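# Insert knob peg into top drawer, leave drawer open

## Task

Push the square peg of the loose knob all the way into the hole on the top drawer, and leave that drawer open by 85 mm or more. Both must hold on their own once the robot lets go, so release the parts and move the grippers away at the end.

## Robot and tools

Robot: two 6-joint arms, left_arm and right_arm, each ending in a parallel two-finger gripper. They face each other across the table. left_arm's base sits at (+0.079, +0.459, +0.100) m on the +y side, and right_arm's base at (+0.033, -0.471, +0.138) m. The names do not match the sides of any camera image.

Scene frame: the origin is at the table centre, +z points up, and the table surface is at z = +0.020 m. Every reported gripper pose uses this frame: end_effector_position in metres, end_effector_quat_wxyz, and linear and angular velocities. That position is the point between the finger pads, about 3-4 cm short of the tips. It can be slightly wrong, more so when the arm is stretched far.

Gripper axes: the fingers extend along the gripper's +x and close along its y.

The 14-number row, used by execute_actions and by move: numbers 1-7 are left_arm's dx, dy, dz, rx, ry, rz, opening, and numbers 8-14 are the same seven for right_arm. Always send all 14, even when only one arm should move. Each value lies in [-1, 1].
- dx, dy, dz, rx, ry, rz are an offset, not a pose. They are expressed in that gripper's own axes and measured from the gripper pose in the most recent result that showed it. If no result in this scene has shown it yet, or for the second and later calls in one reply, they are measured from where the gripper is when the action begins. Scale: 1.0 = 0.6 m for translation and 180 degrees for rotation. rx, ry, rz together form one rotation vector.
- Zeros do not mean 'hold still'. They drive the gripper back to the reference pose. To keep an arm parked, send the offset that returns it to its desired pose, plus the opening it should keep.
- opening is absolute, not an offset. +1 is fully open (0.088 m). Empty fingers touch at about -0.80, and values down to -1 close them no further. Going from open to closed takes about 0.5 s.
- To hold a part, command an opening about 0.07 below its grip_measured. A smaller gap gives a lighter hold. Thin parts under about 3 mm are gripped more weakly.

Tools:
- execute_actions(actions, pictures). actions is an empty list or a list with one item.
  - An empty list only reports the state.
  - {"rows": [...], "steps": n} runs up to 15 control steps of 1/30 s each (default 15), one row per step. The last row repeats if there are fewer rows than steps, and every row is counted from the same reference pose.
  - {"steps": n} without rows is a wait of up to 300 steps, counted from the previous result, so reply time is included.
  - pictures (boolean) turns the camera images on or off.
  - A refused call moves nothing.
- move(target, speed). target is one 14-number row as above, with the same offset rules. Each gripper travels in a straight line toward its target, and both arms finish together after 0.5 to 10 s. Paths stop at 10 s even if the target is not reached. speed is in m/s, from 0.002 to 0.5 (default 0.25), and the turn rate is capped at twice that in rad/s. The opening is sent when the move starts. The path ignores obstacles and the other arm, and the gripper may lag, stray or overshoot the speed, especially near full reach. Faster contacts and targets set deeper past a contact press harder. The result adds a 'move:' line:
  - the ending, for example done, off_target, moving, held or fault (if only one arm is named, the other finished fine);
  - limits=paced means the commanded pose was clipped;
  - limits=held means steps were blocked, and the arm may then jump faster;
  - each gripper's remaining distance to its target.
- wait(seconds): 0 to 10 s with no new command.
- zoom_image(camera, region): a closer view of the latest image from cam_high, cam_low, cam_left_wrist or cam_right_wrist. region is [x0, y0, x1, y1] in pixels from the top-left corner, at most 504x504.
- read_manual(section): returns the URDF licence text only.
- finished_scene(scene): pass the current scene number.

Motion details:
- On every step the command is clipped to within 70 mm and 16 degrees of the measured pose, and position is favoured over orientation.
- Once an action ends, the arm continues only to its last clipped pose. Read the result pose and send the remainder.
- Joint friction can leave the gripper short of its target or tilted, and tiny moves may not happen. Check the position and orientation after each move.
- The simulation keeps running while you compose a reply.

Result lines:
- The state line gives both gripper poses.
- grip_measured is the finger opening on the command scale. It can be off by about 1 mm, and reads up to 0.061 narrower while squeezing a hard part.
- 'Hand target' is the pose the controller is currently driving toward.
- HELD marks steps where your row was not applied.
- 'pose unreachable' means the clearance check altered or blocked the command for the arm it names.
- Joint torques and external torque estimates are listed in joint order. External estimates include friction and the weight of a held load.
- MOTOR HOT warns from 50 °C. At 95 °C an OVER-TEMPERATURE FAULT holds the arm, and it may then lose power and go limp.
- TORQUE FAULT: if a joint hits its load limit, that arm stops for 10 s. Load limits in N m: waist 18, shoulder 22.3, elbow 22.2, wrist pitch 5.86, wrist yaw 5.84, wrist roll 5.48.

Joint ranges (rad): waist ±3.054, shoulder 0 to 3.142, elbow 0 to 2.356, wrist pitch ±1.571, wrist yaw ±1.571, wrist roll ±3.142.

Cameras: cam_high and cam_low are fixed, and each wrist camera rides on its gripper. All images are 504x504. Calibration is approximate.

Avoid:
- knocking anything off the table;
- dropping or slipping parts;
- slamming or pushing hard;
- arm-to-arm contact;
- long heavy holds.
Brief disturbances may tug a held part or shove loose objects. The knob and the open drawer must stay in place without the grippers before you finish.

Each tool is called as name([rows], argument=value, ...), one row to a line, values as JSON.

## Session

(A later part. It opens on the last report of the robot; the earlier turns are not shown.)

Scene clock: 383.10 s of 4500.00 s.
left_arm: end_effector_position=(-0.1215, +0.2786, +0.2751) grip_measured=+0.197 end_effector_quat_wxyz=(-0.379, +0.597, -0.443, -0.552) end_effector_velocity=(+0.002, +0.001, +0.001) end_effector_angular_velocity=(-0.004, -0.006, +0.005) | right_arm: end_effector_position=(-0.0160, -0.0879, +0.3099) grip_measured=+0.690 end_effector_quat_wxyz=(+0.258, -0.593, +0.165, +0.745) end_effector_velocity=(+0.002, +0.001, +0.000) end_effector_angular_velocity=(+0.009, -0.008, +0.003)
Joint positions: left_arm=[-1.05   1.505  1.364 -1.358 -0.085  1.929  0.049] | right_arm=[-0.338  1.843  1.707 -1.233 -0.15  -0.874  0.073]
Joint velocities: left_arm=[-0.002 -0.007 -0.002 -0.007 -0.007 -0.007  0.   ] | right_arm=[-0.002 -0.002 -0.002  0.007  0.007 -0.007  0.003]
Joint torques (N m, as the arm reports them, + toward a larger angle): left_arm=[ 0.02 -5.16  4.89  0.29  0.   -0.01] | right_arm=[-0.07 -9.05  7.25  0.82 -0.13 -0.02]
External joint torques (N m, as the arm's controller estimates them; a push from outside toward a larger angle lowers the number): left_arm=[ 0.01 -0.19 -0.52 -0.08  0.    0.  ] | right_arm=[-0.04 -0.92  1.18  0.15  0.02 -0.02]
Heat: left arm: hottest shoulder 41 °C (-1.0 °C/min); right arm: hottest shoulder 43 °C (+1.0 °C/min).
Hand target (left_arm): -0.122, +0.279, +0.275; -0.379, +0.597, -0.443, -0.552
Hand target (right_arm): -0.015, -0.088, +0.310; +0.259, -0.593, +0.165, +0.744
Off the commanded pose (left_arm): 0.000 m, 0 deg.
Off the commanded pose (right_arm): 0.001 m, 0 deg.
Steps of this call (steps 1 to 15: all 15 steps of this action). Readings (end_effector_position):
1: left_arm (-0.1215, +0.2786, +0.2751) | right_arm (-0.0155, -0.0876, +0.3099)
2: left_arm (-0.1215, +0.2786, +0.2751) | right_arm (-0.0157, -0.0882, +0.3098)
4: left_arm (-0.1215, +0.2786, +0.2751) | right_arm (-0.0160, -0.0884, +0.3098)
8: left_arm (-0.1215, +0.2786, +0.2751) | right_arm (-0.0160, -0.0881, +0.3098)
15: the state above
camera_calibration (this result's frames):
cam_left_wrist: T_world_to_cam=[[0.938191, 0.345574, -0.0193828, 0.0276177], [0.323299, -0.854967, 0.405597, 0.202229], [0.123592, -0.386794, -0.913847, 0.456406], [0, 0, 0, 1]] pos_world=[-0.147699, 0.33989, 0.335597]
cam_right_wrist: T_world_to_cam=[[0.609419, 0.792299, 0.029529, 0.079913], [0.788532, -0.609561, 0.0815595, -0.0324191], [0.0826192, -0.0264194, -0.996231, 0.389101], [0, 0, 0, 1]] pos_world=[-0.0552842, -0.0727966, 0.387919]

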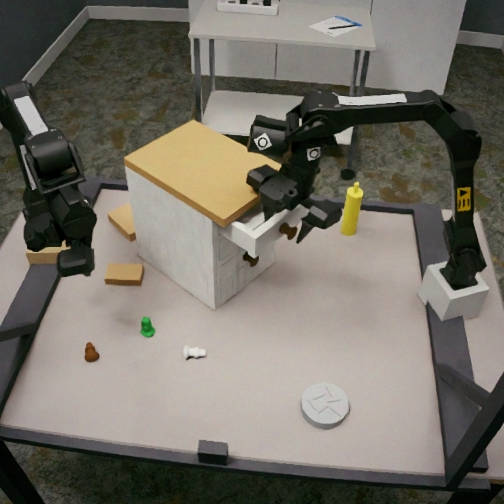

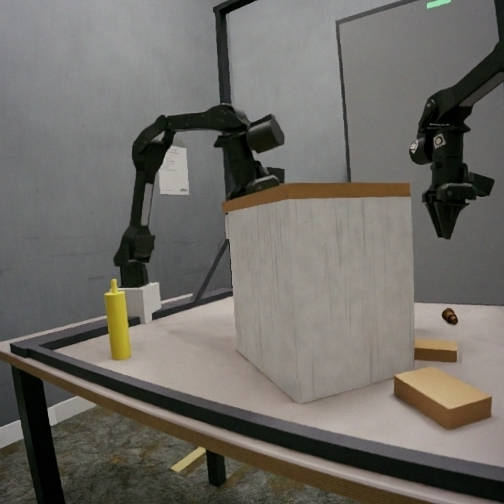

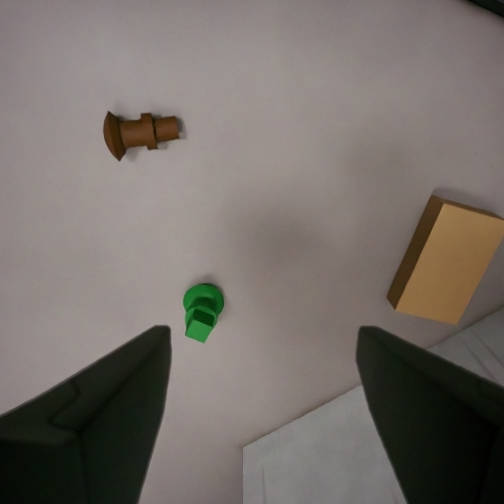

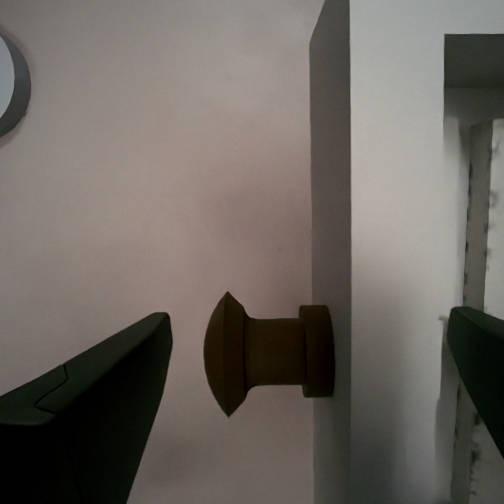

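Drawer is at its stop. Lift and retreat.

move(target=[0,0,0,0,0,0,0.2,-0.12,-0.005,0.028,0,0,0,0.7], speed=0.15)

move(target=[0,0,0,0,0,0,0.2,0,0.15,-0.1,0,0,0,0.7], speed=0.25)

Scene clock: 386.33 s of 4500.00 s.
left_arm: end_effector_position=(-0.1215, +0.2786, +0.2751) grip_measured=+0.197 end_effector_quat_wxyz=(-0.379, +0.597, -0.443, -0.552) end_effector_velocity=(+0.003, -0.001, +0.000) end_effector_angular_velocity=(-0.012, -0.020, -0.008) | right_arm: end_effector_position=(-0.0158, -0.0916, +0.3841) grip_measured=+0.698 end_effector_quat_wxyz=(+0.259, -0.593, +0.164, +0.745) end_effector_velocity=(+0.000, +0.002, +0.006) end_effector_angular_velocity=(+0.021, -0.010, +0.022)
Joint positions: left_arm=[-1.05   1.505  1.364 -1.358 -0.085  1.929  0.049] | right_arm=[-0.338  1.913  2.107 -1.559 -0.15  -0.874  0.073]
Joint velocities: left_arm=[-0.002 -0.002 -0.002 -0.007 -0.022  0.007  0.   ] | right_arm=[ 0.002  0.002  0.027 -0.007  0.007 -0.022  0.   ]
Joint torques (N m, as the arm reports them, + toward a larger angle): left_arm=[ 0.07 -5.06  5.05  0.3  -0.04  0.01] | right_arm=[-0.01 -7.68  8.16  0.54 -0.14  0.01]
External joint torques (N m, as the arm's controller estimates them; a push from outside toward a larger angle lowers the number): left_arm=[ 0.06 -0.11 -0.36 -0.07 -0.04  0.01] | right_arm=[-0.04  0.63  2.5  -0.13  0.02  0.  ]
Heat: left arm: hottest shoulder 41 °C (-1.0 °C/min); right arm: hottest shoulder 43 °C (+1.0 °C/min).
Hand target (left_arm): -0.122, +0.279, +0.275; -0.379, +0.597, -0.443, -0.552
Hand target (right_arm): -0.016, -0.089, +0.384; +0.259, -0.593, +0.164, +0.745
Off the commanded pose (left_arm): 0.000 m, 0 deg.
Off the commanded pose (right_arm): 0.002 m, 0 deg.
joint sent to its limit (right arm) — the command would take joint 4 (wrist pitch) past its lower limit, so that joint was sent only as far as its limit.
move: done
camera_calibration (this result's frames):
cam_left_wrist: T_world_to_cam=[[0.938191, 0.345574, -0.0193828, 0.0276177], [0.323299, -0.854967, 0.405597, 0.202229], [0.123592, -0.386794, -0.913847, 0.456406], [0, 0, 0, 1]] pos_world=[-0.147699, 0.33989, 0.335597]
cam_right_wrist: T_world_to_cam=[[0.609425, 0.792205, 0.0318118, 0.0796035], [0.788549, -0.609806, 0.0795363, -0.0401698], [0.0824081, -0.0233862, -0.996324, 0.463234], [0, 0, 0, 1]] pos_world=[-0.0550108, -0.0767248, 0.462194]

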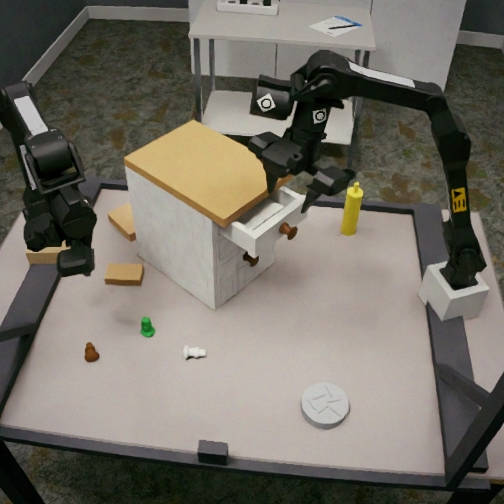

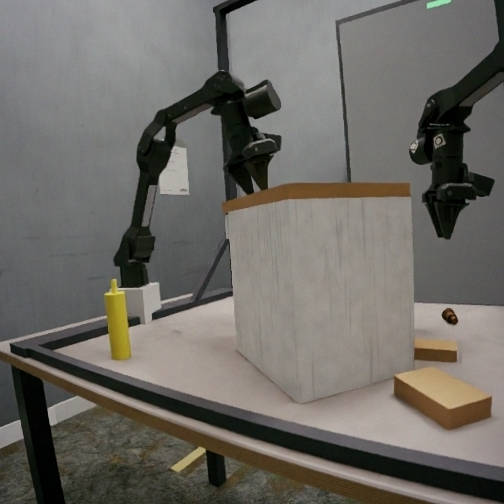

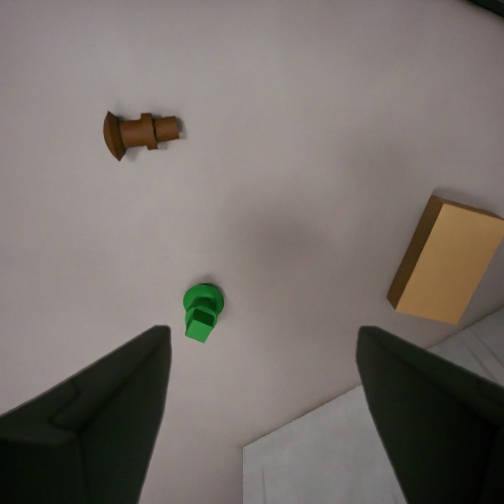

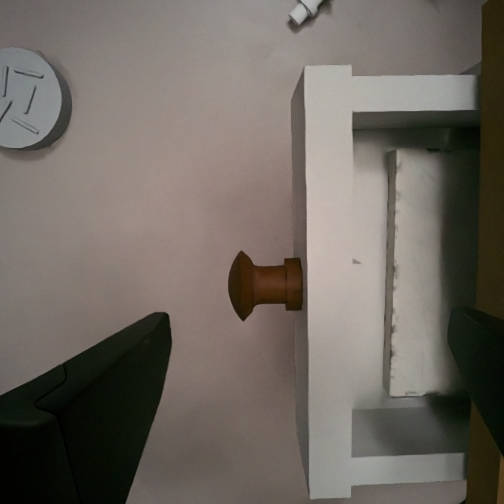

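Scene clock: 387.37 s of 4500.00 s.
left_arm: end_effector_position=(-0.1215, +0.2786, +0.2751) grip_measured=+0.197 end_effector_quat_wxyz=(-0.379, +0.597, -0.443, -0.552) end_effector_velocity=(-0.000, -0.001, +0.000) end_effector_angular_velocity=(-0.010, +0.000, -0.009) | right_arm: end_effector_position=(-0.0207, -0.1952, +0.3662) grip_measured=+0.698 end_effector_quat_wxyz=(+0.259, -0.591, +0.162, +0.747) end_effector_velocity=(+0.001, -0.005, +0.000) end_effector_angular_velocity=(-0.000, -0.009, +0.008)
Joint positions: left_arm=[-1.05   1.505  1.364 -1.358 -0.085  1.929  0.049] | right_arm=[-0.293  1.465  1.523 -1.412 -0.145 -0.83   0.073]
Joint velocities: left_arm=[-0.002 -0.002 -0.002  0.007 -0.007  0.007 -0.   ] | right_arm=[ 0.002 -0.017 -0.012 -0.007  0.007 -0.007 -0.   ]
Joint torques (N m, as the arm reports them, + toward a larger angle): left_arm=[-0.09 -5.    4.98  0.32  0.01  0.02] | right_arm=[ 0.38 -6.54  5.34  0.91  0.04  0.14]
External joint torques (N m, as the arm's controller estimates them; a push from outside toward a larger angle lowers the number): left_arm=[-0.09 -0.05 -0.43 -0.05  0.01  0.02] | right_arm=[ 0.36 -1.55 -0.48  0.22  0.19  0.13]
Heat: left arm: hottest shoulder 41 °C (-1.0 °C/min); right arm: hottest shoulder 43 °C (+1.0 °C/min).
Hand target (left_arm): -0.122, +0.279, +0.275; -0.379, +0.597, -0.443, -0.552
Hand target (right_arm): -0.021, -0.198, +0.364; +0.259, -0.593, +0.164, +0.745
Off the commanded pose (left_arm): 0.000 m, 0 deg.
Off the commanded pose (right_arm): 0.004 m, 0 deg.
move: done
camera_calibration (this result's frames):
cam_left_wrist: T_world_to_cam=[[0.938191, 0.345574, -0.0193828, 0.0276177], [0.323299, -0.854967, 0.405597, 0.202229], [0.123592, -0.386794, -0.913847, 0.456406], [0, 0, 0, 1]] pos_world=[-0.147699, 0.33989, 0.335597]
cam_right_wrist: T_world_to_cam=[[0.607984, 0.793317, 0.0316746, 0.165499], [0.790167, -0.608495, 0.0732758, -0.0954678], [0.0774048, -0.0195222, -0.996809, 0.444166], [0, 0, 0, 1]] pos_world=[-0.0595657, -0.180714, 0.444502]

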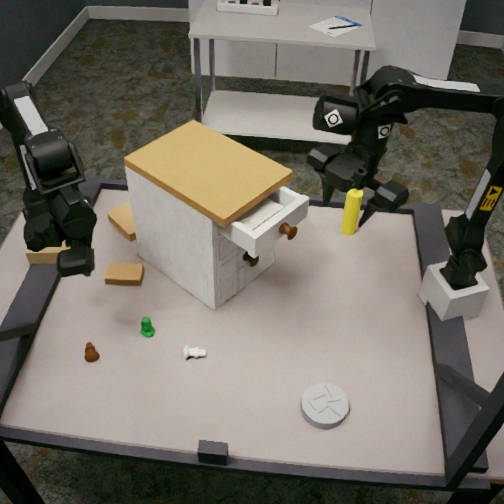

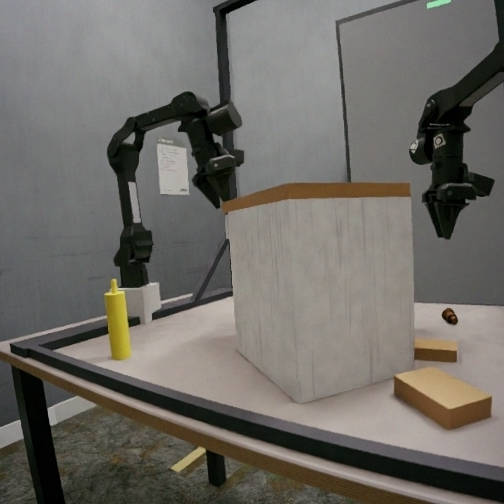

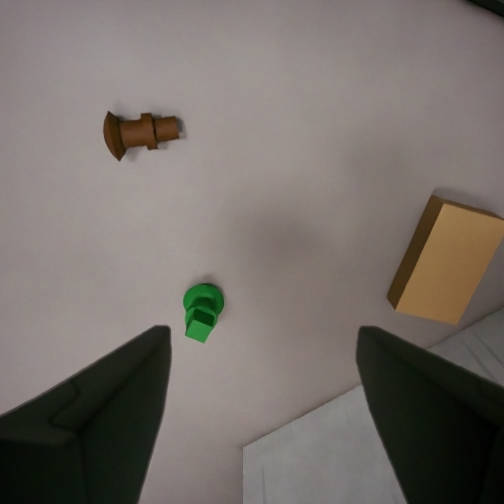

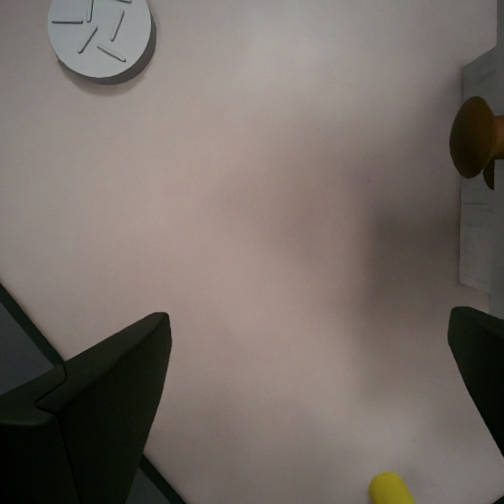

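finished_scene(scene=2)

The scene is finished: the task was done.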